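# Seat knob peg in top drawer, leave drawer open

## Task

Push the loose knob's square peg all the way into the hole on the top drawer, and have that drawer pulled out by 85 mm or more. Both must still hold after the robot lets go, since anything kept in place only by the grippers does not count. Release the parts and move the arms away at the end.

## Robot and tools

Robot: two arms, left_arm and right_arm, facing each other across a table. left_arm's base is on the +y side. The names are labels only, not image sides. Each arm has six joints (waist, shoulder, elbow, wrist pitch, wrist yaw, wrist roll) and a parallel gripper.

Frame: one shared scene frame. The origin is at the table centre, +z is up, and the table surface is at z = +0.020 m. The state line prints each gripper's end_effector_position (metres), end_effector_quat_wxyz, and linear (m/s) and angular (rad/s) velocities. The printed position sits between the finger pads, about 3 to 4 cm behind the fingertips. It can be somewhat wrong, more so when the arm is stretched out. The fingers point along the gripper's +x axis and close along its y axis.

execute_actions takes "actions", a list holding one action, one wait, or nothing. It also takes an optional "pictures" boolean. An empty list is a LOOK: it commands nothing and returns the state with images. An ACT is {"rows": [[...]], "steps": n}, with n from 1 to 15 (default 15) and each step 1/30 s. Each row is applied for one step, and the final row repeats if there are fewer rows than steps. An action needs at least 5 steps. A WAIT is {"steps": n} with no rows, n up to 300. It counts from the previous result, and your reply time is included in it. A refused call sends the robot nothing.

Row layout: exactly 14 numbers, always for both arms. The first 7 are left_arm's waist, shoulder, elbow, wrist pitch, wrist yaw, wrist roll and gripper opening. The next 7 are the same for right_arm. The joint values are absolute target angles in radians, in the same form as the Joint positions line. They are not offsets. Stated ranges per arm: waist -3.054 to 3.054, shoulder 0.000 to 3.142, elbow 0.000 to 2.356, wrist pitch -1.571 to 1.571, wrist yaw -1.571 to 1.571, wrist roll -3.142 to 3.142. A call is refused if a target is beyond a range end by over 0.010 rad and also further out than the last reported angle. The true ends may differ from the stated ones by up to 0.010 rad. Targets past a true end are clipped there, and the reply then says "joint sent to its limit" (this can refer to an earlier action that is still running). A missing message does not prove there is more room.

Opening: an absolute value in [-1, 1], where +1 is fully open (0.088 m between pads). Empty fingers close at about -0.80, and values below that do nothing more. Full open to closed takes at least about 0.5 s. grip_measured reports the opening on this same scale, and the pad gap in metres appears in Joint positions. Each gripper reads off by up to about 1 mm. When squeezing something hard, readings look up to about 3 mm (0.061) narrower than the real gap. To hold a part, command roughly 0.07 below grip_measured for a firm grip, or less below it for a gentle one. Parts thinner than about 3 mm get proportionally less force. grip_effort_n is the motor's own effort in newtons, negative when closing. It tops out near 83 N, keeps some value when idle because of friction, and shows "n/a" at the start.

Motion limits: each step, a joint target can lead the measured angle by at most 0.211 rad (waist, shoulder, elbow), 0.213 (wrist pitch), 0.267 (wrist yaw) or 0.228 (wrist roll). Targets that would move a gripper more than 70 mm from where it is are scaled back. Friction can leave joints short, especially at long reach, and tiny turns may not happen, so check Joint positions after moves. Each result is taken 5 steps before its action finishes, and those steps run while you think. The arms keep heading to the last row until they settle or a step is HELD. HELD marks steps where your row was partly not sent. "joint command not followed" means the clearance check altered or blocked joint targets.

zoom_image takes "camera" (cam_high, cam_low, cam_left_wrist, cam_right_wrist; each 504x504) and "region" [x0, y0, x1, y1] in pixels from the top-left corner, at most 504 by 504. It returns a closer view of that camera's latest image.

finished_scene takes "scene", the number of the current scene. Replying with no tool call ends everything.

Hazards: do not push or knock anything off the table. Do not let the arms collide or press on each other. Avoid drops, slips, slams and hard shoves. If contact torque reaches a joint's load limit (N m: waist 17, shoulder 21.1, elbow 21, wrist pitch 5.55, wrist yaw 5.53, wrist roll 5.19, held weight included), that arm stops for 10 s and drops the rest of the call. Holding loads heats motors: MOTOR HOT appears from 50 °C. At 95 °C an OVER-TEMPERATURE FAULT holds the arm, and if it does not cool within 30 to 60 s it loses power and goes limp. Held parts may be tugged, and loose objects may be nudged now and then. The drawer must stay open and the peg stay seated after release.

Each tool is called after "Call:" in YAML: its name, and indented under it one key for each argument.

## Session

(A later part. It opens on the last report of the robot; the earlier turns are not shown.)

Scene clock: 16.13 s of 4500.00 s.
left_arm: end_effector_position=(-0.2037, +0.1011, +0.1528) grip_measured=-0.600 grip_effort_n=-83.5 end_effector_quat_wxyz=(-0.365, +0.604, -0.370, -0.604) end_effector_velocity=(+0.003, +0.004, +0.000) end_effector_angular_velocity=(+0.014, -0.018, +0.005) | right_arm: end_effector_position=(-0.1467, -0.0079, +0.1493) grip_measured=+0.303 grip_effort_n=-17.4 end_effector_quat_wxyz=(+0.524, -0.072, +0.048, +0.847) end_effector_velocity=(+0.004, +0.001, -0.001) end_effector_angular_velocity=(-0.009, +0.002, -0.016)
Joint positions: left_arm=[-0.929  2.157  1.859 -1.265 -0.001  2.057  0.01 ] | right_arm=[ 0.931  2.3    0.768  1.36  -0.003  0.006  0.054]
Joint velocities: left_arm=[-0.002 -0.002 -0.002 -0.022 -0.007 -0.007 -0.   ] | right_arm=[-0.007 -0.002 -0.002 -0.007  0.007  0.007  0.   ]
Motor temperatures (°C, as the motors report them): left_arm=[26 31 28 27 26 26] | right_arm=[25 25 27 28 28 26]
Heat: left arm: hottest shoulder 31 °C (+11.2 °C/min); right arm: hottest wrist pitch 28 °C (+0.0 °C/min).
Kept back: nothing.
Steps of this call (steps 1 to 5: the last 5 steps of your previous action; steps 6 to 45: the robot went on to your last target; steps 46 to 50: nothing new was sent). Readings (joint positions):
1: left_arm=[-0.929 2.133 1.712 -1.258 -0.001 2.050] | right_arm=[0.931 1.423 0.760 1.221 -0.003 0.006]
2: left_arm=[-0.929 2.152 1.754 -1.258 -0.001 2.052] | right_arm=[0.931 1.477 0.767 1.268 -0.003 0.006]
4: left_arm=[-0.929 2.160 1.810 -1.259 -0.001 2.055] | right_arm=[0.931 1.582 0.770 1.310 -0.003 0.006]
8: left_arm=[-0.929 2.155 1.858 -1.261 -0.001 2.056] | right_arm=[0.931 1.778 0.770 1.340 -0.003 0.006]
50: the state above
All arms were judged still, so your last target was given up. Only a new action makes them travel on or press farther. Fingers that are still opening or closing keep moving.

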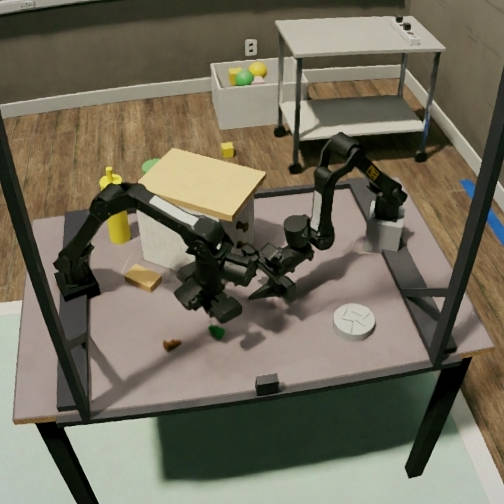

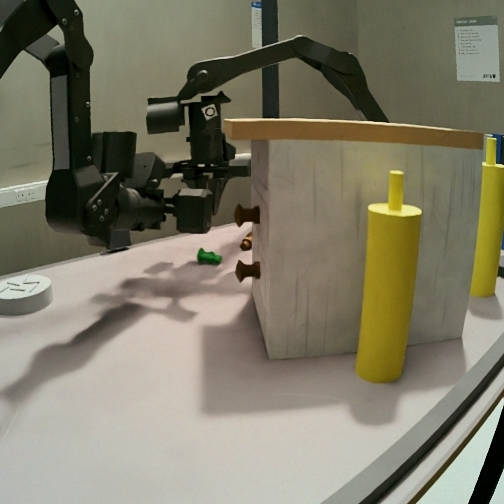

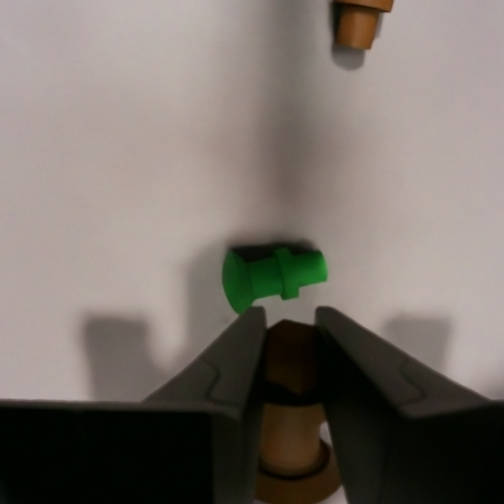

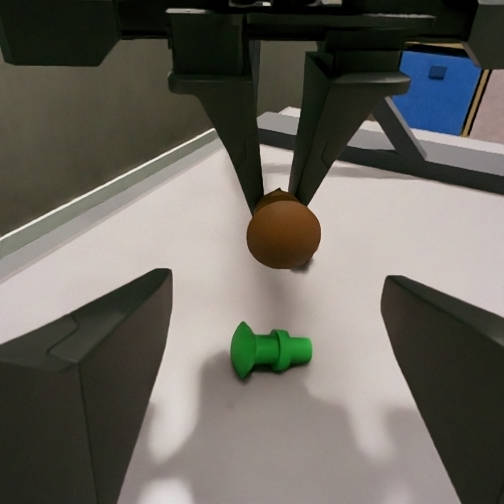

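Call:
execute_actions:
  actions:
    - {"rows":[[-0.93,2.167,1.862,-1.266,0,2.06,-0.67,0.93,2.39,0.94,1.27,0,0.785,0.3]]}

Call:
execute_actions:
  actions:
    - {"rows":[[-0.93,2.167,1.862,-1.266,0,2.06,-0.67,0.93,2.43,1.03,1.22,0,0.785,0.3],[-0.93,2.167,1.862,-1.266,0,2.06,-0.67,0.93,2.43,1.03,1.22,0,0.785,0.3],[-0.93,2.167,1.862,-1.266,0,2.06,-0.67,0.93,2.43,1.03,1.22,0,0.785,0.3],[-0.93,2.167,1.862,-1.266,0,2.06,-0.67,0.93,2.472,1.118,1.169,0,0.785,0.3]]}

Call:
execute_actions:
  actions:
    - {"steps":10}
  pictures: true

Scene clock: 16.80 s of 4500.00 s.
left_arm: end_effector_position=(-0.2037, +0.1011, +0.1528) grip_measured=-0.600 grip_effort_n=-83.5 end_effector_quat_wxyz=(-0.365, +0.604, -0.370, -0.604) end_effector_velocity=(+0.003, +0.004, +0.000) end_effector_angular_velocity=(+0.014, -0.019, -0.010) | right_arm: end_effector_position=(-0.1625, +0.0241, +0.1445) grip_measured=+0.303 grip_effort_n=-17.4 end_effector_quat_wxyz=(+0.521, +0.092, +0.300, +0.794) end_effector_velocity=(-0.003, +0.002, -0.014) end_effector_angular_velocity=(-0.873, +1.644, -0.293)
Joint positions: left_arm=[-0.929  2.157  1.859 -1.265 -0.001  2.057  0.01 ] | right_arm=[ 0.931  2.373  0.931  1.275 -0.003  0.618  0.054]
Joint velocities: left_arm=[-0.002 -0.002 -0.002 -0.022 -0.007  0.007 -0.   ] | right_arm=[-0.002  0.022  0.027 -0.051 -0.022  1.883 -0.   ]
Motor temperatures (°C, as the motors report them): left_arm=[26 31 28 27 26 26] | right_arm=[25 26 27 28 28 26]
Heat: left arm: hottest shoulder 31 °C (+10.7 °C/min); right arm: hottest wrist pitch 28 °C (+0.0 °C/min).
Steps of this call (steps 1 to 10: nothing new was sent; steps 11 to 20: the first 10 steps of this action). Readings (joint positions):
11: left_arm=[-0.929 2.157 1.859 -1.265 -0.001 2.057] | right_arm=[0.931 2.310 0.786 1.351 -0.003 0.043]
12: left_arm=[-0.929 2.157 1.859 -1.265 -0.001 2.057] | right_arm=[0.931 2.328 0.828 1.322 -0.003 0.110]
14: left_arm=[-0.929 2.157 1.859 -1.265 -0.001 2.057] | right_arm=[0.931 2.361 0.896 1.292 -0.003 0.236]
18: left_arm=[-0.929 2.157 1.859 -1.265 -0.001 2.057] | right_arm=[0.931 2.372 0.928 1.278 -0.003 0.491]
20: the state above

Scene clock: 17.30 s of 4500.00 s.
left_arm: end_effector_position=(-0.2037, +0.1011, +0.1528) grip_measured=-0.600 grip_effort_n=-83.5 end_effector_quat_wxyz=(-0.365, +0.604, -0.370, -0.604) end_effector_velocity=(-0.001, -0.001, +0.000) end_effector_angular_velocity=(-0.010, -0.002, +0.005) | right_arm: end_effector_position=(-0.1783, +0.0558, +0.1372) grip_measured=+0.303 grip_effort_n=-17.4 end_effector_quat_wxyz=(+0.513, +0.131, +0.363, +0.767) end_effector_velocity=(-0.007, +0.015, -0.006) end_effector_angular_velocity=(-0.021, -0.017, +0.006)
Joint positions: left_arm=[-0.929  2.157  1.859 -1.265 -0.001  2.057  0.01 ] | right_arm=[ 0.931  2.453  1.104  1.177 -0.003  0.778  0.054]
Joint velocities: left_arm=[-0.002 -0.002 -0.002  0.007 -0.007 -0.007 -0.   ] | right_arm=[-0.002  0.032  0.085 -0.081 -0.007 -0.007 -0.   ]
Motor temperatures (°C, as the motors report them): left_arm=[26 31 28 27 26 26] | right_arm=[25 26 27 28 28 26]
Heat: left arm: hottest shoulder 31 °C (+10.4 °C/min); right arm: hottest wrist pitch 28 °C (+0.0 °C/min).
Steps of this call (steps 1 to 5: the last 5 steps of your previous action; steps 6 to 15: the first 10 steps of this action). Readings (joint positions):
6: left_arm=[-0.929 2.157 1.859 -1.265 -0.001 2.057] | right_arm=[0.931 2.381 0.943 1.266 -0.003 0.762]
7: left_arm=[-0.929 2.157 1.859 -1.265 -0.001 2.057] | right_arm=[0.931 2.391 0.966 1.249 -0.003 0.768]
9: left_arm=[-0.929 2.157 1.859 -1.265 -0.001 2.057] | right_arm=[0.931 2.413 1.013 1.227 -0.003 0.773]
13: left_arm=[-0.929 2.157 1.859 -1.265 -0.001 2.057] | right_arm=[0.931 2.449 1.095 1.182 -0.003 0.777]
15: the state above

Scene clock: 17.63 s of 4500.00 s.
left_arm: end_effector_position=(-0.2037, +0.1011, +0.1528) grip_measured=-0.600 grip_effort_n=-83.5 end_effector_quat_wxyz=(-0.365, +0.604, -0.370, -0.604) end_effector_velocity=(-0.002, +0.000, +0.002) end_effector_angular_velocity=(-0.006, +0.013, +0.005) | right_arm: end_effector_position=(-0.1787, +0.0566, +0.1361) grip_measured=+0.303 grip_effort_n=-17.4 end_effector_quat_wxyz=(+0.513, +0.130, +0.364, +0.766) end_effector_velocity=(+0.002, +0.002, +0.004) end_effector_angular_velocity=(+0.015, -0.002, -0.008)
Joint positions: left_arm=[-0.929  2.157  1.859 -1.265 -0.001  2.057  0.01 ] | right_arm=[ 0.931  2.456  1.11   1.171 -0.003  0.778  0.054]
Joint velocities: left_arm=[-0.002 -0.007 -0.002  0.007  0.007 -0.007 -0.   ] | right_arm=[-0.002 -0.002  0.002  0.007  0.007 -0.007 -0.   ]
Motor temperatures (°C, as the motors report them): left_arm=[26 31 28 27 26 26] | right_arm=[25 26 27 28 28 26]
Heat: left arm: hottest shoulder 31 °C (+10.2 °C/min); right arm: hottest wrist pitch 28 °C (+0.0 °C/min).
Kept back: nothing.
Steps of this call (steps 1 to 5: the last 5 steps of your previous action; steps 6 to 10: the robot went on to your last target). Readings (joint positions):
1: left_arm=[-0.929 2.157 1.859 -1.265 -0.001 2.057] | right_arm=[0.931 2.454 1.107 1.175 -0.003 0.778]
2: left_arm=[-0.929 2.157 1.859 -1.265 -0.001 2.057] | right_arm=[0.931 2.454 1.108 1.174 -0.003 0.778]
4: left_arm=[-0.929 2.157 1.859 -1.265 -0.001 2.057] | right_arm=[0.931 2.456 1.109 1.172 -0.003 0.778]
8: left_arm=[-0.929 2.157 1.859 -1.265 -0.001 2.057] | right_arm=[0.931 2.456 1.110 1.172 -0.003 0.778]
10: the state above

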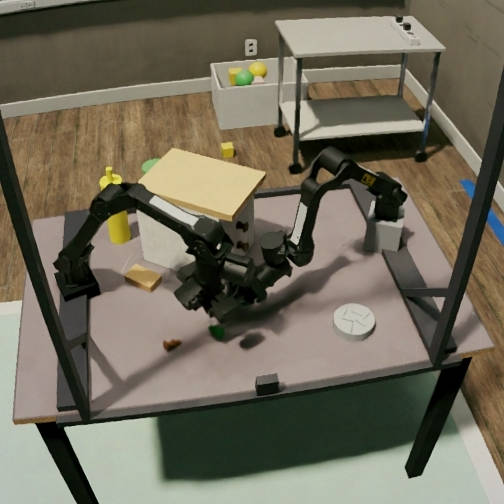

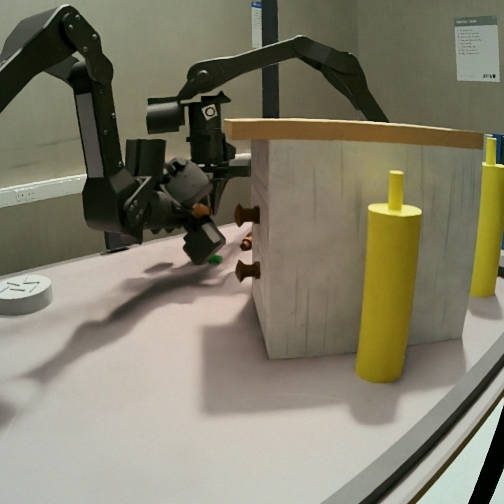

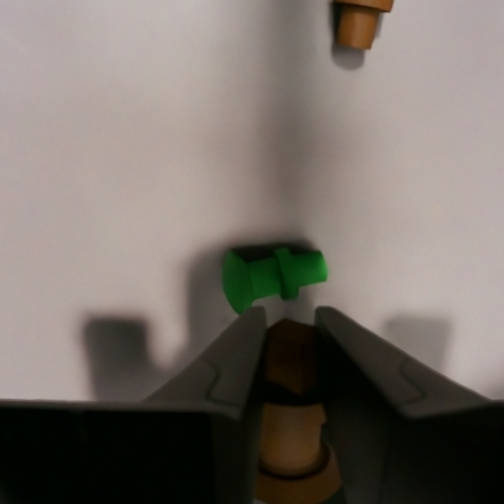

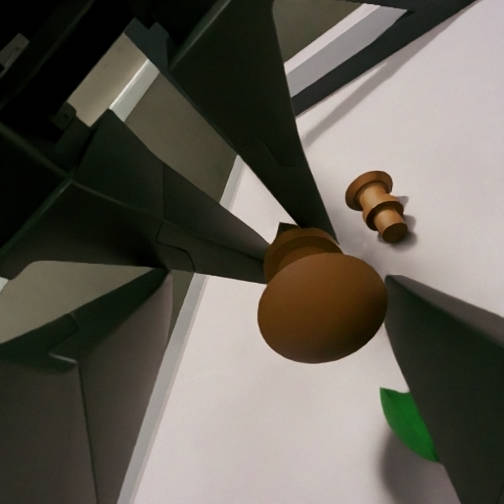

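Call:
execute_actions:
  actions:
    - {"rows":[[-0.93,2.167,1.862,-1.266,0,2.06,-0.67,0.916,2.485,1.118,1.169,0,0.785,0.1]]}
  pictures: true

Scene clock: 18.10 s of 4500.00 s.
left_arm: end_effector_position=(-0.2033, +0.1016, +0.1528) grip_measured=-0.600 grip_effort_n=-83.5 end_effector_quat_wxyz=(-0.366, +0.604, -0.369, -0.604) end_effector_velocity=(+0.001, +0.001, -0.000) end_effector_angular_velocity=(+0.002, -0.010, +0.005) | right_arm: end_effector_position=(-0.1715, +0.0593, +0.1291) grip_measured=+0.108 grip_effort_n=-17.4 end_effector_quat_wxyz=(+0.520, +0.128, +0.366, +0.761) end_effector_velocity=(+0.010, +0.005, +0.001) end_effector_angular_velocity=(+0.000, -0.006, -0.013)
Joint positions: left_arm=[-0.929  2.157  1.859 -1.268 -0.001  2.057  0.01 ] | right_arm=[ 0.918  2.471  1.113  1.171 -0.002  0.778  0.044]
Joint velocities: left_arm=[-0.002  0.002  0.002 -0.007 -0.007 -0.007 -0.   ] | right_arm=[-0.022 -0.002  0.002 -0.007 -0.007 -0.007 -0.003]
Motor temperatures (°C, as the motors report them): left_arm=[26 31 28 27 26 26] | right_arm=[25 26 27 28 28 26]
Heat: left arm: hottest shoulder 31 °C (+9.9 °C/min); right arm: hottest wrist pitch 28 °C (+0.0 °C/min).
Steps of this call (steps 1 to 4: the robot went on to your last target; steps 5 to 14: the first 10 steps of this action). Readings (joint positions):
5: left_arm=[-0.929 2.157 1.859 -1.265 -0.001 2.057] | right_arm=[0.931 2.458 1.110 1.171 -0.003 0.778]
6: left_arm=[-0.929 2.157 1.859 -1.266 -0.001 2.057] | right_arm=[0.929 2.460 1.112 1.171 -0.003 0.778]
8: left_arm=[-0.929 2.157 1.859 -1.268 -0.001 2.057] | right_arm=[0.928 2.464 1.113 1.171 -0.004 0.778]
12: left_arm=[-0.929 2.157 1.859 -1.268 -0.001 2.057] | right_arm=[0.920 2.470 1.113 1.171 -0.003 0.778]
14: the state above

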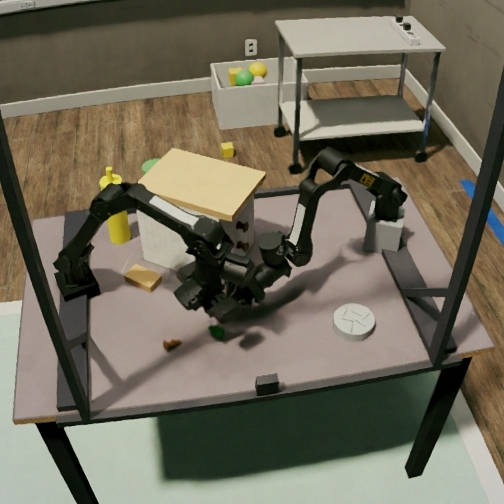

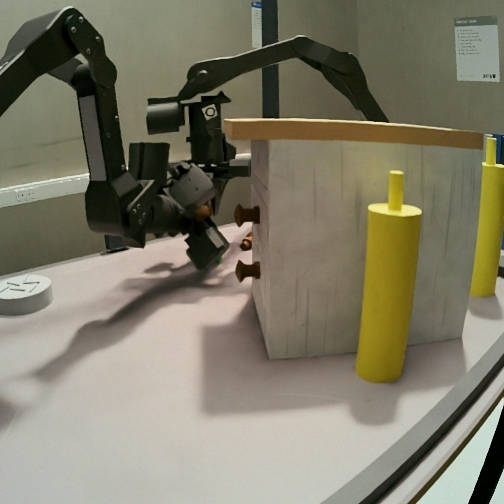

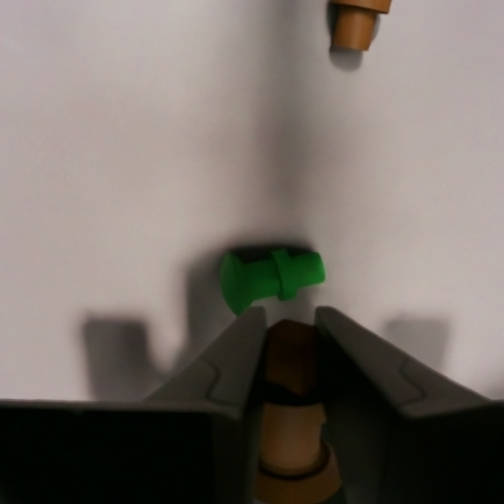

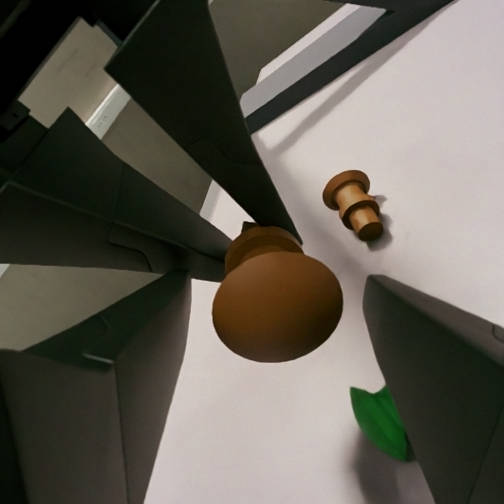

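Call:
execute_actions:
  actions:
    - {"rows":[[-0.93,2.167,1.862,-1.266,0,2.06,-0.67,0.916,2.455,1.075,1.19,0,0.785,0.1]],"steps":10}

Call:
execute_actions:
  actions:
    - {"rows":[[-0.93,2.167,1.862,-1.266,0,2.06,-0.67,0.916,2.455,1.075,1.19,0,0.785,-0.35]]}
  pictures: true

Scene clock: 18.50 s of 4500.00 s.
left_arm: end_effector_position=(-0.2033, +0.1016, +0.1528) grip_measured=-0.600 grip_effort_n=-83.5 end_effector_quat_wxyz=(-0.366, +0.604, -0.369, -0.604) end_effector_velocity=(-0.002, -0.003, -0.002) end_effector_angular_velocity=(-0.018, +0.004, +0.020) | right_arm: end_effector_position=(-0.1686, +0.0536, +0.1236) grip_measured=+0.103 grip_effort_n=-17.4 end_effector_quat_wxyz=(+0.522, +0.122, +0.369, +0.759) end_effector_velocity=(+0.015, -0.031, -0.035) end_effector_angular_velocity=(-0.086, -0.063, +0.009)
Joint positions: left_arm=[-0.929  2.157  1.859 -1.268 -0.001  2.057  0.01 ] | right_arm=[ 0.917  2.47   1.087  1.182 -0.002  0.778  0.044]
Joint velocities: left_arm=[-0.002  0.002 -0.002  0.022 -0.007 -0.022 -0.   ] | right_arm=[-0.002 -0.002 -0.129  0.022 -0.007 -0.022 -0.   ]
Motor temperatures (°C, as the motors report them): left_arm=[26 31 28 27 26 26] | right_arm=[25 26 27 28 28 26]
Heat: left arm: hottest shoulder 31 °C (+9.7 °C/min); right arm: hottest wrist pitch 28 °C (+0.0 °C/min).
Steps of this call (steps 1 to 5: the last 5 steps of your previous action; steps 6 to 7: the robot went on to your last target; steps 8 to 12: the first 5 steps of this action). Readings (joint positions):
8: left_arm=[-0.929 2.157 1.859 -1.268 -0.001 2.057] | right_arm=[0.917 2.471 1.110 1.171 -0.002 0.778]
9: left_arm=[-0.929 2.157 1.859 -1.268 -0.001 2.057] | right_arm=[0.917 2.470 1.103 1.178 -0.002 0.778]
11: left_arm=[-0.929 2.157 1.859 -1.268 -0.001 2.057] | right_arm=[0.917 2.470 1.092 1.182 -0.002 0.778]
12: the state above

Scene clock: 19.00 s of 4500.00 s.
left_arm: end_effector_position=(-0.2025, +0.1015, +0.1521) grip_measured=-0.600 grip_effort_n=-83.5 end_effector_quat_wxyz=(-0.366, +0.605, -0.367, -0.604) end_effector_velocity=(+0.004, +0.001, -0.003) end_effector_angular_velocity=(+0.002, -0.028, +0.020) | right_arm: end_effector_position=(-0.1710, +0.0515, +0.1253) grip_measured=-0.329 grip_effort_n=-55.1 end_effector_quat_wxyz=(+0.518, +0.124, +0.368, +0.762) end_effector_velocity=(+0.000, +0.000, +0.002) end_effector_angular_velocity=(+0.009, -0.002, +0.006)
Joint positions: left_arm=[-0.928  2.159  1.859 -1.27  -0.001  2.057  0.01 ] | right_arm=[ 0.922  2.467  1.081  1.191 -0.005  0.778  0.023]
Joint velocities: left_arm=[-0.002  0.002 -0.007 -0.007 -0.022 -0.022 -0.   ] | right_arm=[-0.002 -0.002 -0.002  0.007 -0.007 -0.007 -0.006]
Motor temperatures (°C, as the motors report them): left_arm=[26 32 28 27 26 26] | right_arm=[25 26 27 28 28 26]
Heat: left arm: hottest shoulder 32 °C (+12.6 °C/min); right arm: hottest wrist pitch 28 °C (+0.0 °C/min).
Steps of this call (steps 1 to 5: the last 5 steps of your previous action; steps 6 to 15: the first 10 steps of this action). Readings (joint positions):
6: left_arm=[-0.929 2.157 1.859 -1.268 -0.001 2.057] | right_arm=[0.917 2.470 1.081 1.187 -0.002 0.778]
7: left_arm=[-0.929 2.157 1.859 -1.268 -0.001 2.057] | right_arm=[0.918 2.470 1.081 1.188 -0.003 0.778]
9: left_arm=[-0.928 2.158 1.859 -1.270 -0.002 2.057] | right_arm=[0.921 2.469 1.081 1.190 -0.005 0.778]
13: left_arm=[-0.928 2.159 1.859 -1.270 -0.001 2.057] | right_arm=[0.922 2.467 1.081 1.191 -0.005 0.778]
15: the state above

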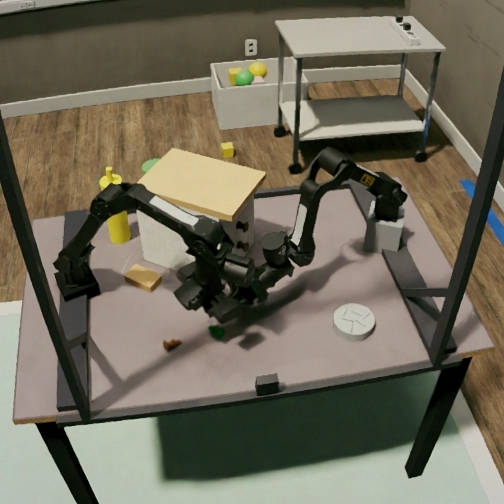

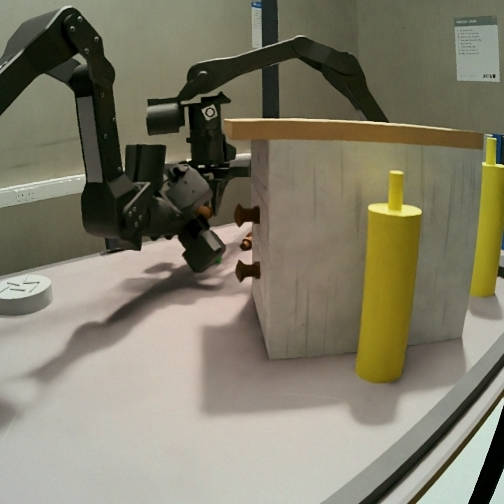

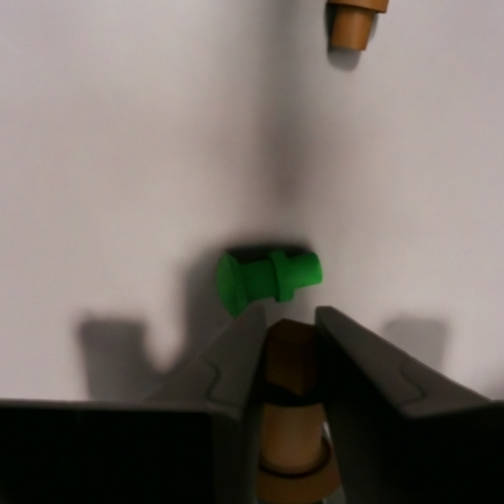

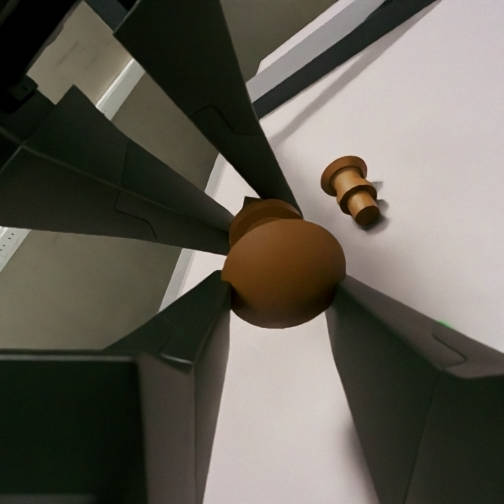

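Call:
execute_actions:
  actions:
    - {"rows":[[-0.93,2.167,1.862,-1.266,0,2.06,-0.67,0.916,2.455,1.075,1.19,0,0.785,0.1]],"steps":8}

Call:
execute_actions:
  actions:
    - {"rows":[[-0.93,2.167,1.862,-1.266,0,2.06,-0.67,0.903,2.43,1.075,1.18,0,0.785,0.1]]}

Call:
execute_actions:
  actions: []

Scene clock: 19.27 s of 4500.00 s.
left_arm: end_effector_position=(-0.2029, +0.1013, +0.1521) grip_measured=-0.600 grip_effort_n=-83.5 end_effector_quat_wxyz=(-0.366, +0.605, -0.368, -0.604) end_effector_velocity=(-0.006, -0.005, +0.000) end_effector_angular_velocity=(-0.034, +0.015, +0.000) | right_arm: end_effector_position=(-0.1704, +0.0518, +0.1253) grip_measured=-0.080 grip_effort_n=10.9 end_effector_quat_wxyz=(+0.519, +0.124, +0.368, +0.761) end_effector_velocity=(+0.015, +0.008, +0.000) end_effector_angular_velocity=(+0.004, -0.014, -0.056)
Joint positions: left_arm=[-0.928  2.159  1.859 -1.268 -0.001  2.057  0.01 ] | right_arm=[ 0.921  2.467  1.081  1.191 -0.004  0.778  0.035]
Joint velocities: left_arm=[-0.007 -0.002 -0.002  0.037 -0.007 -0.007 -0.   ] | right_arm=[-0.022 -0.002  0.002 -0.007  0.037 -0.007  0.104]
Motor temperatures (°C, as the motors report them): left_arm=[26 32 28 27 26 26] | right_arm=[25 26 27 28 28 26]
Heat: left arm: hottest shoulder 32 °C (+12.5 °C/min); right arm: hottest wrist pitch 28 °C (+0.0 °C/min).
Steps of this call (steps 1 to 5: the last 5 steps of your previous action; steps 6 to 8: the first 3 steps of this action). Readings (joint positions):
6: left_arm=[-0.928 2.159 1.859 -1.270 -0.001 2.057] | right_arm=[0.922 2.467 1.081 1.191 -0.005 0.778]
7: left_arm=[-0.928 2.159 1.859 -1.270 -0.001 2.057] | right_arm=[0.922 2.467 1.081 1.191 -0.005 0.778]
8: the state above

Scene clock: 19.77 s of 4500.00 s.
left_arm: end_effector_position=(-0.2029, +0.1013, +0.1521) grip_measured=-0.600 grip_effort_n=-83.5 end_effector_quat_wxyz=(-0.366, +0.605, -0.368, -0.604) end_effector_velocity=(+0.001, +0.002, +0.000) end_effector_angular_velocity=(+0.002, -0.010, +0.034) | right_arm: end_effector_position=(-0.1625, +0.0570, +0.1343) grip_measured=+0.097 grip_effort_n=12.3 end_effector_quat_wxyz=(+0.524, +0.132, +0.364, +0.758) end_effector_velocity=(+0.001, -0.001, -0.004) end_effector_angular_velocity=(-0.024, -0.001, +0.003)
Joint positions: left_arm=[-0.928  2.159  1.859 -1.268 -0.001  2.057  0.01 ] | right_arm=[ 0.905  2.446  1.079  1.183 -0.002  0.778  0.044]
Joint velocities: left_arm=[-0.002 -0.002 -0.002 -0.007 -0.007 -0.037 -0.   ] | right_arm=[-0.002 -0.002 -0.002 -0.022 -0.007  0.007  0.   ]
Motor temperatures (°C, as the motors report them): left_arm=[26 32 29 27 26 26] | right_arm=[25 27 27 28 28 26]
Heat: left arm: hottest shoulder 32 °C (+12.1 °C/min); right arm: hottest wrist pitch 28 °C (+0.0 °C/min).
Steps of this call (steps 1 to 5: the last 5 steps of your previous action; steps 6 to 15: the first 10 steps of this action). Readings (joint positions):
6: left_arm=[-0.928 2.159 1.859 -1.268 -0.001 2.057] | right_arm=[0.918 2.465 1.080 1.190 -0.003 0.778]
7: left_arm=[-0.928 2.159 1.859 -1.268 -0.001 2.057] | right_arm=[0.916 2.462 1.080 1.185 -0.003 0.778]
9: left_arm=[-0.928 2.159 1.859 -1.268 -0.001 2.057] | right_arm=[0.910 2.456 1.079 1.184 -0.003 0.778]
13: left_arm=[-0.928 2.159 1.859 -1.268 -0.001 2.057] | right_arm=[0.905 2.446 1.079 1.184 -0.002 0.778]
15: the state above

Scene clock: 19.93 s of 4500.00 s.
left_arm: end_effector_position=(-0.2029, +0.1013, +0.1521) grip_measured=-0.600 grip_effort_n=-83.5 end_effector_quat_wxyz=(-0.366, +0.605, -0.368, -0.604) end_effector_velocity=(+0.002, +0.003, -0.001) end_effector_angular_velocity=(-0.002, -0.025, -0.015) | right_arm: end_effector_position=(-0.1625, +0.0569, +0.1340) grip_measured=+0.097 grip_effort_n=12.3 end_effector_quat_wxyz=(+0.525, +0.131, +0.365, +0.758) end_effector_velocity=(-0.002, -0.001, +0.002) end_effector_angular_velocity=(+0.008, +0.000, +0.021)
Joint positions: left_arm=[-0.928  2.159  1.859 -1.268 -0.001  2.057  0.01 ] | right_arm=[ 0.905  2.446  1.079  1.182 -0.002  0.778  0.044]
Joint velocities: left_arm=[-0.007 -0.002 -0.007 -0.007 -0.022  0.007 -0.   ] | right_arm=[-0.002 -0.002 -0.002  0.007 -0.022 -0.007 -0.   ]
Motor temperatures (°C, as the motors report them): left_arm=[26 32 29 27 26 26] | right_arm=[25 27 27 28 28 26]
Heat: left arm: hottest shoulder 32 °C (+12.0 °C/min); right arm: hottest wrist pitch 28 °C (+0.0 °C/min).
Kept back: nothing.
Steps of this call (steps 1 to 5: the last 5 steps of your previous action). Readings (joint positions):
1: left_arm=[-0.928 2.159 1.859 -1.268 -0.001 2.057] | right_arm=[0.905 2.446 1.079 1.183 -0.002 0.778]
2: left_arm=[-0.928 2.159 1.859 -1.268 -0.001 2.057] | right_arm=[0.905 2.446 1.079 1.182 -0.002 0.778]
4: left_arm=[-0.928 2.159 1.859 -1.268 -0.001 2.057] | right_arm=[0.905 2.446 1.079 1.182 -0.002 0.778]
5: the state above

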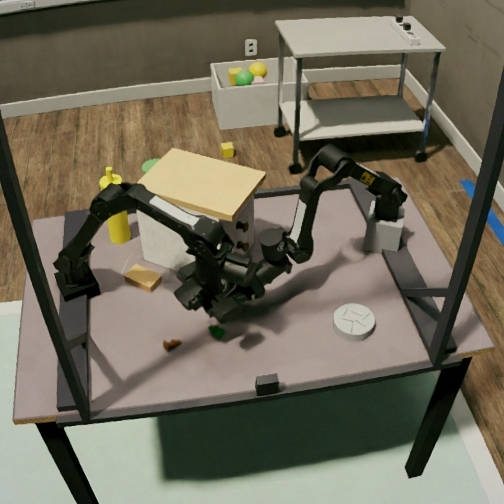

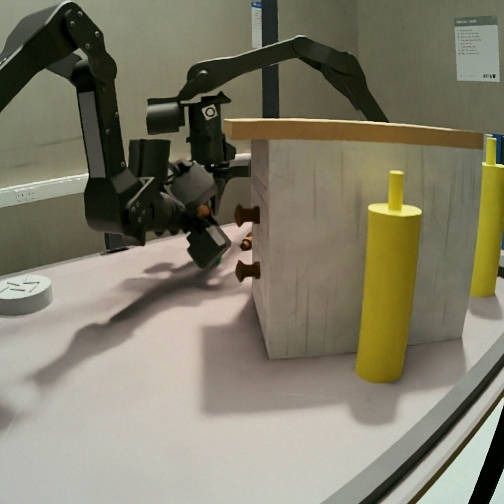

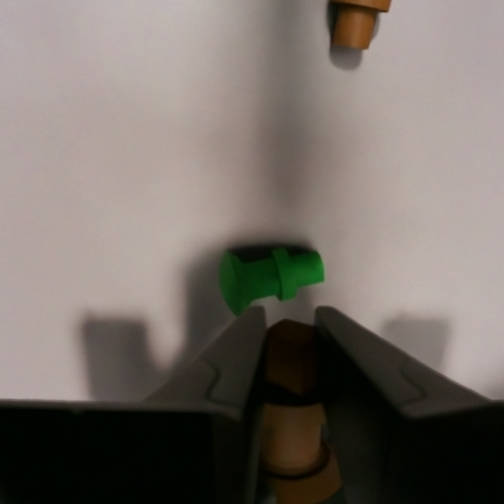

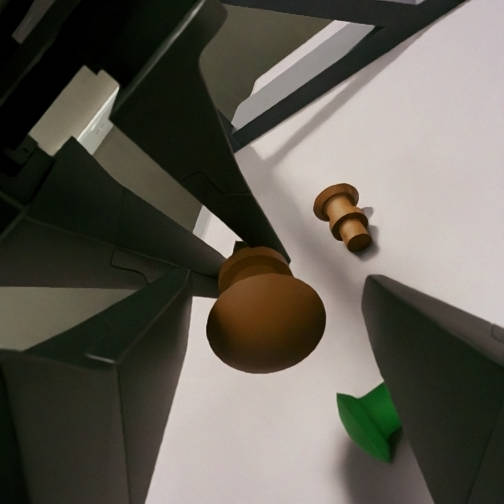

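Small shift left, close, release left.

Call:
execute_actions:
  actions:
    - {"rows":[[-0.93,2.167,1.862,-1.266,0,2.06,-0.67,0.914,2.43,1.075,1.18,0,0.785,0.1],[-0.93,2.167,1.862,-1.266,0,2.06,-0.67,0.914,2.43,1.075,1.18,0,0.785,0.1],[-0.93,2.167,1.862,-1.266,0,2.06,-0.67,0.914,2.43,1.075,1.18,0,0.785,0.1],[-0.93,2.167,1.862,-1.266,0,2.06,-0.67,0.914,2.43,1.075,1.18,0,0.785,-0.38]]}
  pictures: true

Scene clock: 20.43 s of 4500.00 s.
left_arm: end_effector_position=(-0.2031, +0.1013, +0.1521) grip_measured=-0.600 grip_effort_n=-83.5 end_effector_quat_wxyz=(-0.366, +0.605, -0.368, -0.604) end_effector_velocity=(-0.002, +0.000, +0.000) end_effector_angular_velocity=(-0.002, +0.010, +0.005) | right_arm: end_effector_position=(-0.1660, +0.0553, +0.1340) grip_measured=-0.329 grip_effort_n=-78.4 end_effector_quat_wxyz=(+0.522, +0.130, +0.365, +0.760) end_effector_velocity=(-0.002, -0.001, -0.003) end_effector_angular_velocity=(-0.013, -0.013, +0.011)
Joint positions: left_arm=[-0.928  2.159  1.859 -1.267 -0.001  2.057  0.01 ] | right_arm=[ 0.912  2.446  1.079  1.182 -0.002  0.778  0.023]
Joint velocities: left_arm=[-0.002 -0.002 -0.002  0.007  0.007 -0.007 -0.   ] | right_arm=[ 0.002 -0.002  0.002 -0.022 -0.007 -0.007 -0.019]
Motor temperatures (°C, as the motors report them): left_arm=[26 32 29 27 26 26] | right_arm=[25 27 27 28 28 26]
Heat: left arm: hottest shoulder 32 °C (+11.7 °C/min); right arm: hottest wrist pitch 28 °C (+0.0 °C/min).
Steps of this call (steps 1 to 5: the robot went on to your last target; steps 6 to 15: the first 10 steps of this action). Readings (joint positions):
6: left_arm=[-0.928 2.159 1.859 -1.268 -0.001 2.057] | right_arm=[0.905 2.446 1.079 1.182 -0.002 0.778]
7: left_arm=[-0.928 2.159 1.859 -1.268 -0.001 2.057] | right_arm=[0.905 2.446 1.079 1.182 -0.002 0.778]
9: left_arm=[-0.928 2.159 1.859 -1.268 -0.001 2.057] | right_arm=[0.908 2.446 1.079 1.182 -0.002 0.778]
13: left_arm=[-0.928 2.159 1.859 -1.267 -0.001 2.057] | right_arm=[0.912 2.446 1.079 1.182 -0.002 0.778]
15: the state above

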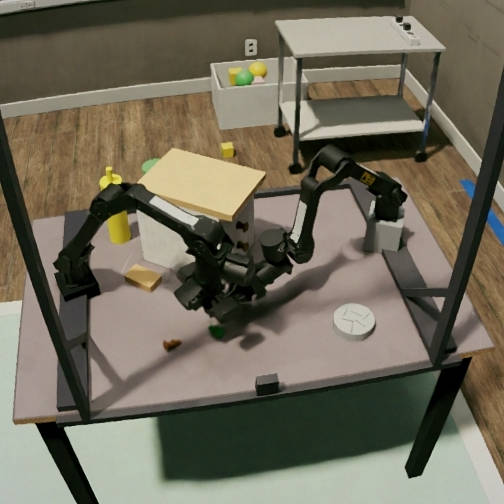

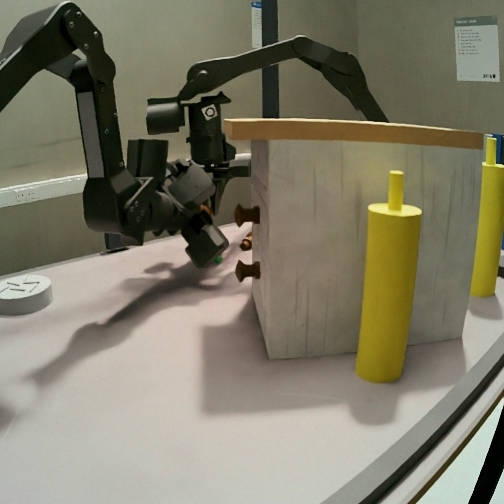

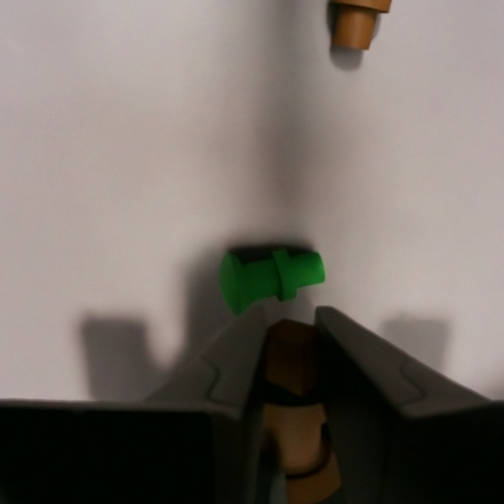

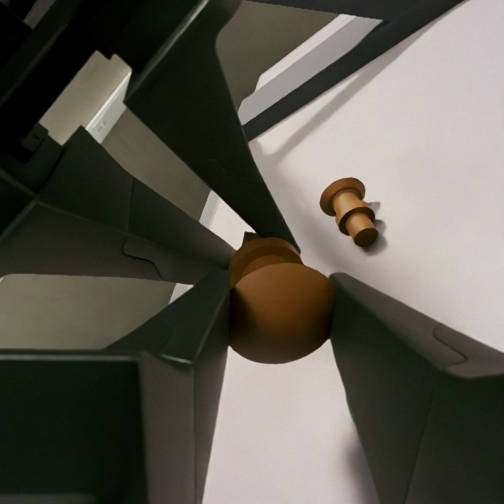

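Call:
execute_actions:
  actions:
    - {"rows":[[-0.93,2.167,1.862,-1.266,0,2.06,-0.3,0.914,2.43,1.075,1.18,0,0.785,-0.41]],"steps":10}

Call:
execute_actions:
  actions:
    - {"rows":[[-0.93,2.167,1.862,-1.266,0,2.06,-0.3,0.914,2.3,0.77,1.36,0,0.4,-0.41]]}

Call:
execute_actions:
  actions:
    - {"rows":[[-1.1,1.6,1.1,-1.07,0,1.72,-0.3,1.1,2.09,0.558,1.546,0,0,-0.41]]}

Call:
execute_actions:
  actions:
    - {"rows":[[-1.1,1.2,0.8,-0.8,0,1.72,-0.3,1.1,2.09,0.558,1.546,1.1,0,-0.41]]}

Call:
execute_actions:
  actions:
    - {"steps":20}
  pictures: true

Scene clock: 21.13 s of 4500.00 s.
left_arm: end_effector_position=(-0.2033, +0.1014, +0.1521) grip_measured=-0.363 grip_effort_n=12.8 end_effector_quat_wxyz=(-0.366, +0.605, -0.368, -0.604) end_effector_velocity=(-0.001, -0.002, +0.004) end_effector_angular_velocity=(-0.018, +0.004, +0.005) | right_arm: end_effector_position=(-0.1662, +0.0552, +0.1339) grip_measured=-0.340 grip_effort_n=-83.5 end_effector_quat_wxyz=(+0.522, +0.130, +0.365, +0.760) end_effector_velocity=(+0.001, -0.001, -0.004) end_effector_angular_velocity=(-0.011, -0.028, +0.009)
Joint positions: left_arm=[-0.929  2.159  1.859 -1.267 -0.001  2.057  0.021] | right_arm=[ 0.912  2.446  1.079  1.182 -0.002  0.778  0.022]
Joint velocities: left_arm=[-0.002 -0.007  0.002  0.007 -0.007 -0.007  0.032] | right_arm=[-0.002 -0.002 -0.002 -0.022 -0.007 -0.022 -0.   ]
Motor temperatures (°C, as the motors report them): left_arm=[26 32 29 27 26 26] | right_arm=[25 27 27 28 28 26]
Heat: left arm: hottest shoulder 32 °C (+11.4 °C/min); right arm: hottest wrist pitch 28 °C (+0.0 °C/min).
Steps of this call (steps 1 to 5: the last 5 steps of your previous action; steps 6 to 15: the robot went on to your last target; step 16: nothing new was sent; steps 17 to 21: the first 5 steps of this action). Readings (joint positions):
17: left_arm=[-0.928 2.159 1.859 -1.267 -0.001 2.057] | right_arm=[0.912 2.446 1.079 1.182 -0.002 0.778]
18: left_arm=[-0.928 2.159 1.859 -1.267 -0.001 2.057] | right_arm=[0.912 2.446 1.079 1.182 -0.002 0.778]
20: left_arm=[-0.929 2.159 1.859 -1.267 -0.001 2.057] | right_arm=[0.912 2.446 1.079 1.182 -0.002 0.778]
21: the state above

Scene clock: 21.63 s of 4500.00 s.
left_arm: end_effector_position=(-0.2033, +0.1014, +0.1521) grip_measured=-0.302 grip_effort_n=11.9 end_effector_quat_wxyz=(-0.366, +0.605, -0.368, -0.604) end_effector_velocity=(+0.004, -0.002, +0.002) end_effector_angular_velocity=(-0.010, -0.019, +0.010) | right_arm: end_effector_position=(-0.1393, -0.0021, +0.1435) grip_measured=-0.340 grip_effort_n=-83.5 end_effector_quat_wxyz=(+0.537, +0.035, +0.225, +0.813) end_effector_velocity=(+0.018, -0.032, -0.024) end_effector_angular_velocity=(+0.008, -0.181, +0.022)
Joint positions: left_arm=[-0.929  2.159  1.859 -1.267 -0.001  2.057  0.024] | right_arm=[ 0.913  2.316  0.781  1.349 -0.002  0.421  0.022]
Joint velocities: left_arm=[ 0.002 -0.002  0.002 -0.007 -0.022 -0.007 -0.   ] | right_arm=[-0.002 -0.002 -0.139  0.066  0.007 -0.168 -0.   ]
Motor temperatures (°C, as the motors report them): left_arm=[26 33 29 27 26 26] | right_arm=[25 28 27 28 28 26]
Heat: left arm: hottest shoulder 33 °C (+13.9 °C/min); right arm: hottest shoulder 28 °C (+0.0 °C/min).
Steps of this call (steps 1 to 5: the last 5 steps of your previous action; steps 6 to 15: the first 10 steps of this action). Readings (joint positions):
6: left_arm=[-0.929 2.159 1.859 -1.267 -0.001 2.057] | right_arm=[0.912 2.432 1.055 1.200 -0.002 0.742]
7: left_arm=[-0.929 2.159 1.859 -1.267 -0.001 2.057] | right_arm=[0.913 2.405 0.994 1.255 -0.002 0.676]
9: left_arm=[-0.929 2.159 1.859 -1.267 -0.001 2.057] | right_arm=[0.913 2.347 0.879 1.319 -0.002 0.552]
13: left_arm=[-0.929 2.159 1.859 -1.267 -0.001 2.057] | right_arm=[0.913 2.316 0.795 1.346 -0.002 0.438]
15: the state above

Scene clock: 22.13 s of 4500.00 s.
left_arm: end_effector_position=(-0.1986, +0.2146, +0.1899) grip_measured=-0.302 grip_effort_n=11.9 end_effector_quat_wxyz=(-0.270, +0.607, -0.376, -0.646) end_effector_velocity=(+0.324, +0.232, -0.056) end_effector_angular_velocity=(+0.177, -0.215, +0.333) | right_arm: end_effector_position=(-0.1941, -0.0805, +0.2211) grip_measured=-0.340 grip_effort_n=-83.5 end_effector_quat_wxyz=(+0.452, +0.013, +0.012, +0.892) end_effector_velocity=(+0.027, -0.018, -0.027) end_effector_angular_velocity=(+0.097, -0.301, -0.043)
Joint positions: left_arm=[-1.111  1.658  1.325 -1.078  0.005  1.735  0.024] | right_arm=[ 1.101  2.101  0.576  1.538 -0.003  0.033  0.022]
Joint velocities: left_arm=[ 0.173 -1.243 -1.541  0.022 -0.051 -0.154 -0.   ] | right_arm=[-0.017 -0.022 -0.129  0.007  0.022 -0.3    0.   ]
Motor temperatures (°C, as the motors report them): left_arm=[26 33 29 27 26 26] | right_arm=[25 28 27 28 28 26]
Heat: left arm: hottest shoulder 33 °C (+13.6 °C/min); right arm: hottest shoulder 28 °C (+0.0 °C/min).
Steps of this call (steps 1 to 5: the last 5 steps of your previous action; steps 6 to 15: the first 10 steps of this action). Readings (joint positions):
6: left_arm=[-0.935 2.136 1.831 -1.229 -0.006 2.021] | right_arm=[0.918 2.303 0.762 1.367 0.005 0.384]
7: left_arm=[-0.956 2.097 1.773 -1.171 -0.011 1.957] | right_arm=[0.939 2.280 0.725 1.399 0.009 0.343]
9: left_arm=[-1.029 2.000 1.657 -1.123 -0.005 1.842] | right_arm=[1.003 2.215 0.652 1.459 0.006 0.248]
13: left_arm=[-1.118 1.761 1.434 -1.082 0.007 1.749] | right_arm=[1.096 2.112 0.585 1.533 -0.004 0.063]
15: the state above

Scene clock: 22.63 s of 4500.00 s.
left_arm: end_effector_position=(-0.1454, +0.2629, +0.1730) grip_measured=-0.302 grip_effort_n=11.4 end_effector_quat_wxyz=(-0.186, +0.580, -0.437, -0.662) end_effector_velocity=(+0.008, +0.005, +0.026) end_effector_angular_velocity=(-0.140, +0.105, -0.001) | right_arm: end_effector_position=(-0.0884, -0.0546, +0.2183) grip_measured=-0.340 grip_effort_n=-83.5 end_effector_quat_wxyz=(+0.742, +0.005, +0.002, +0.670) end_effector_velocity=(+0.333, -0.034, -0.003) end_effector_angular_velocity=(-0.020, +0.006, -2.222)
Joint positions: left_arm=[-1.1    1.213  0.826 -0.807  0.002  1.723  0.024] | right_arm=[1.102 2.101 0.563 1.542 0.732 0.007 0.022]
Joint velocities: left_arm=[-0.002 -0.198 -0.076  0.051 -0.022  0.007 -0.   ] | right_arm=[-0.002 -0.007 -0.002 -0.022  2.22   0.007  0.   ]
Motor temperatures (°C, as the motors report them): left_arm=[26 33 29 27 26 26] | right_arm=[25 28 27 29 28 26]
Heat: left arm: hottest shoulder 33 °C (+13.3 °C/min); right arm: hottest wrist pitch 29 °C (+2.7 °C/min).
Steps of this call (steps 1 to 5: the last 5 steps of your previous action; steps 6 to 15: the first 10 steps of this action). Readings (joint positions):
6: left_arm=[-1.100 1.584 1.094 -1.034 0.003 1.725] | right_arm=[1.104 2.101 0.563 1.542 0.040 0.009]
7: left_arm=[-1.100 1.539 1.030 -0.955 0.002 1.723] | right_arm=[1.106 2.101 0.563 1.542 0.124 0.008]
9: left_arm=[-1.100 1.420 0.920 -0.883 0.002 1.723] | right_arm=[1.104 2.101 0.563 1.542 0.277 0.007]
13: left_arm=[-1.100 1.239 0.830 -0.820 0.002 1.723] | right_arm=[1.102 2.101 0.563 1.542 0.580 0.007]
15: the state above

Scene clock: 23.30 s of 4500.00 s.
left_arm: end_effector_position=(-0.1435, +0.2648, +0.1702) grip_measured=-0.302 grip_effort_n=11.4 end_effector_quat_wxyz=(-0.187, +0.580, -0.436, -0.662) end_effector_velocity=(+0.001, +0.004, -0.001) end_effector_angular_velocity=(+0.008, -0.002, -0.012) | right_arm: end_effector_position=(-0.0350, -0.0700, +0.2178) grip_measured=-0.340 grip_effort_n=-83.5 end_effector_quat_wxyz=(+0.852, +0.005, +0.002, +0.524) end_effector_velocity=(-0.002, -0.000, +0.001) end_effector_angular_velocity=(+0.003, -0.002, +0.010)
Joint positions: left_arm=[-1.1    1.205  0.81  -0.802  0.002  1.723  0.024] | right_arm=[1.099 2.101 0.562 1.543 1.097 0.006 0.022]
Joint velocities: left_arm=[-0.002 -0.007 -0.007 -0.007  0.007  0.007  0.   ] | right_arm=[ 0.002 -0.002 -0.002  0.007 -0.007 -0.007  0.   ]
Motor temperatures (°C, as the motors report them): left_arm=[26 33 29 27 26 26] | right_arm=[25 28 27 29 28 26]
Heat: left arm: hottest shoulder 33 °C (+12.9 °C/min); right arm: hottest wrist pitch 29 °C (+2.6 °C/min).
Kept back: nothing.
Steps of this call (steps 1 to 5: the last 5 steps of your previous action; steps 6 to 20: the robot went on to your last target). Readings (joint positions):
1: left_arm=[-1.100 1.209 0.822 -0.806 0.002 1.723] | right_arm=[1.102 2.101 0.563 1.542 0.808 0.007]
2: left_arm=[-1.100 1.207 0.819 -0.806 0.002 1.723] | right_arm=[1.102 2.101 0.563 1.542 0.883 0.006]
4: left_arm=[-1.100 1.207 0.813 -0.804 0.002 1.723] | right_arm=[1.100 2.101 0.563 1.543 1.000 0.006]
8: left_arm=[-1.100 1.206 0.810 -0.802 0.002 1.723] | right_arm=[1.099 2.101 0.562 1.543 1.076 0.006]
20: the state above

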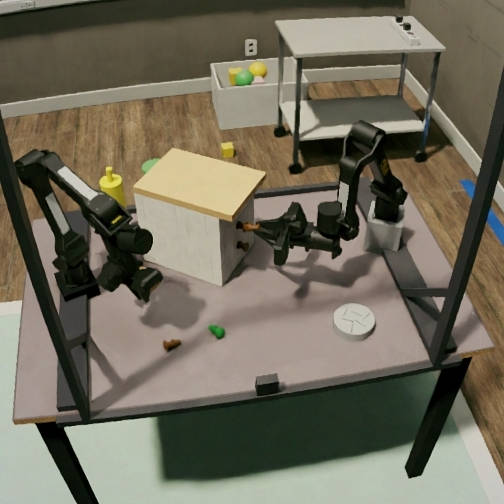

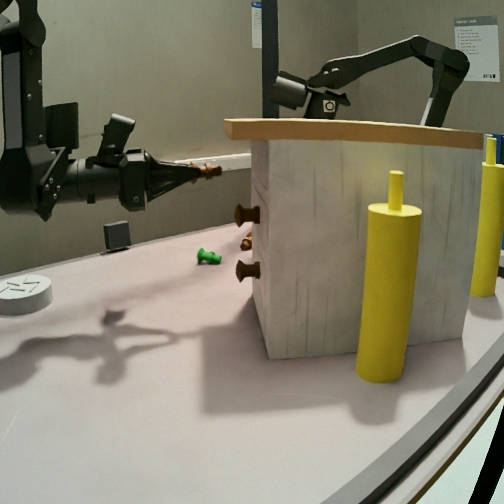

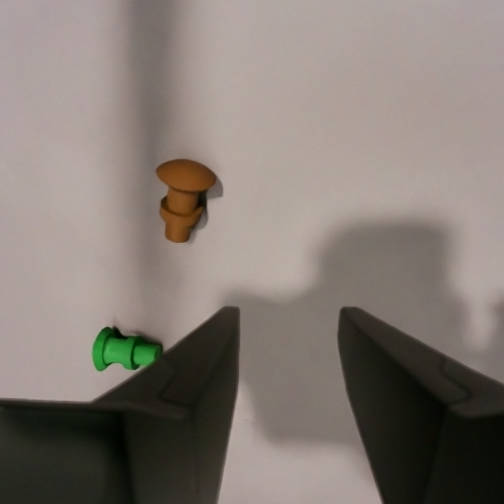

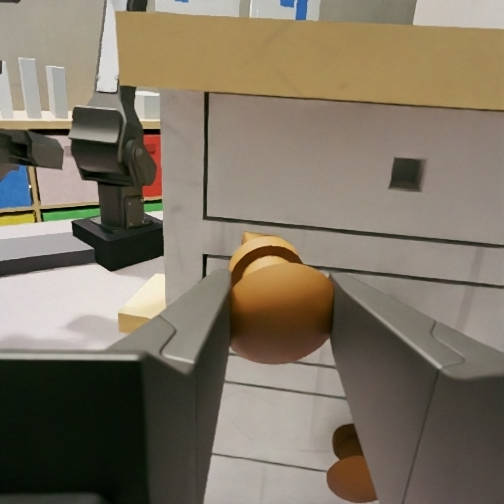

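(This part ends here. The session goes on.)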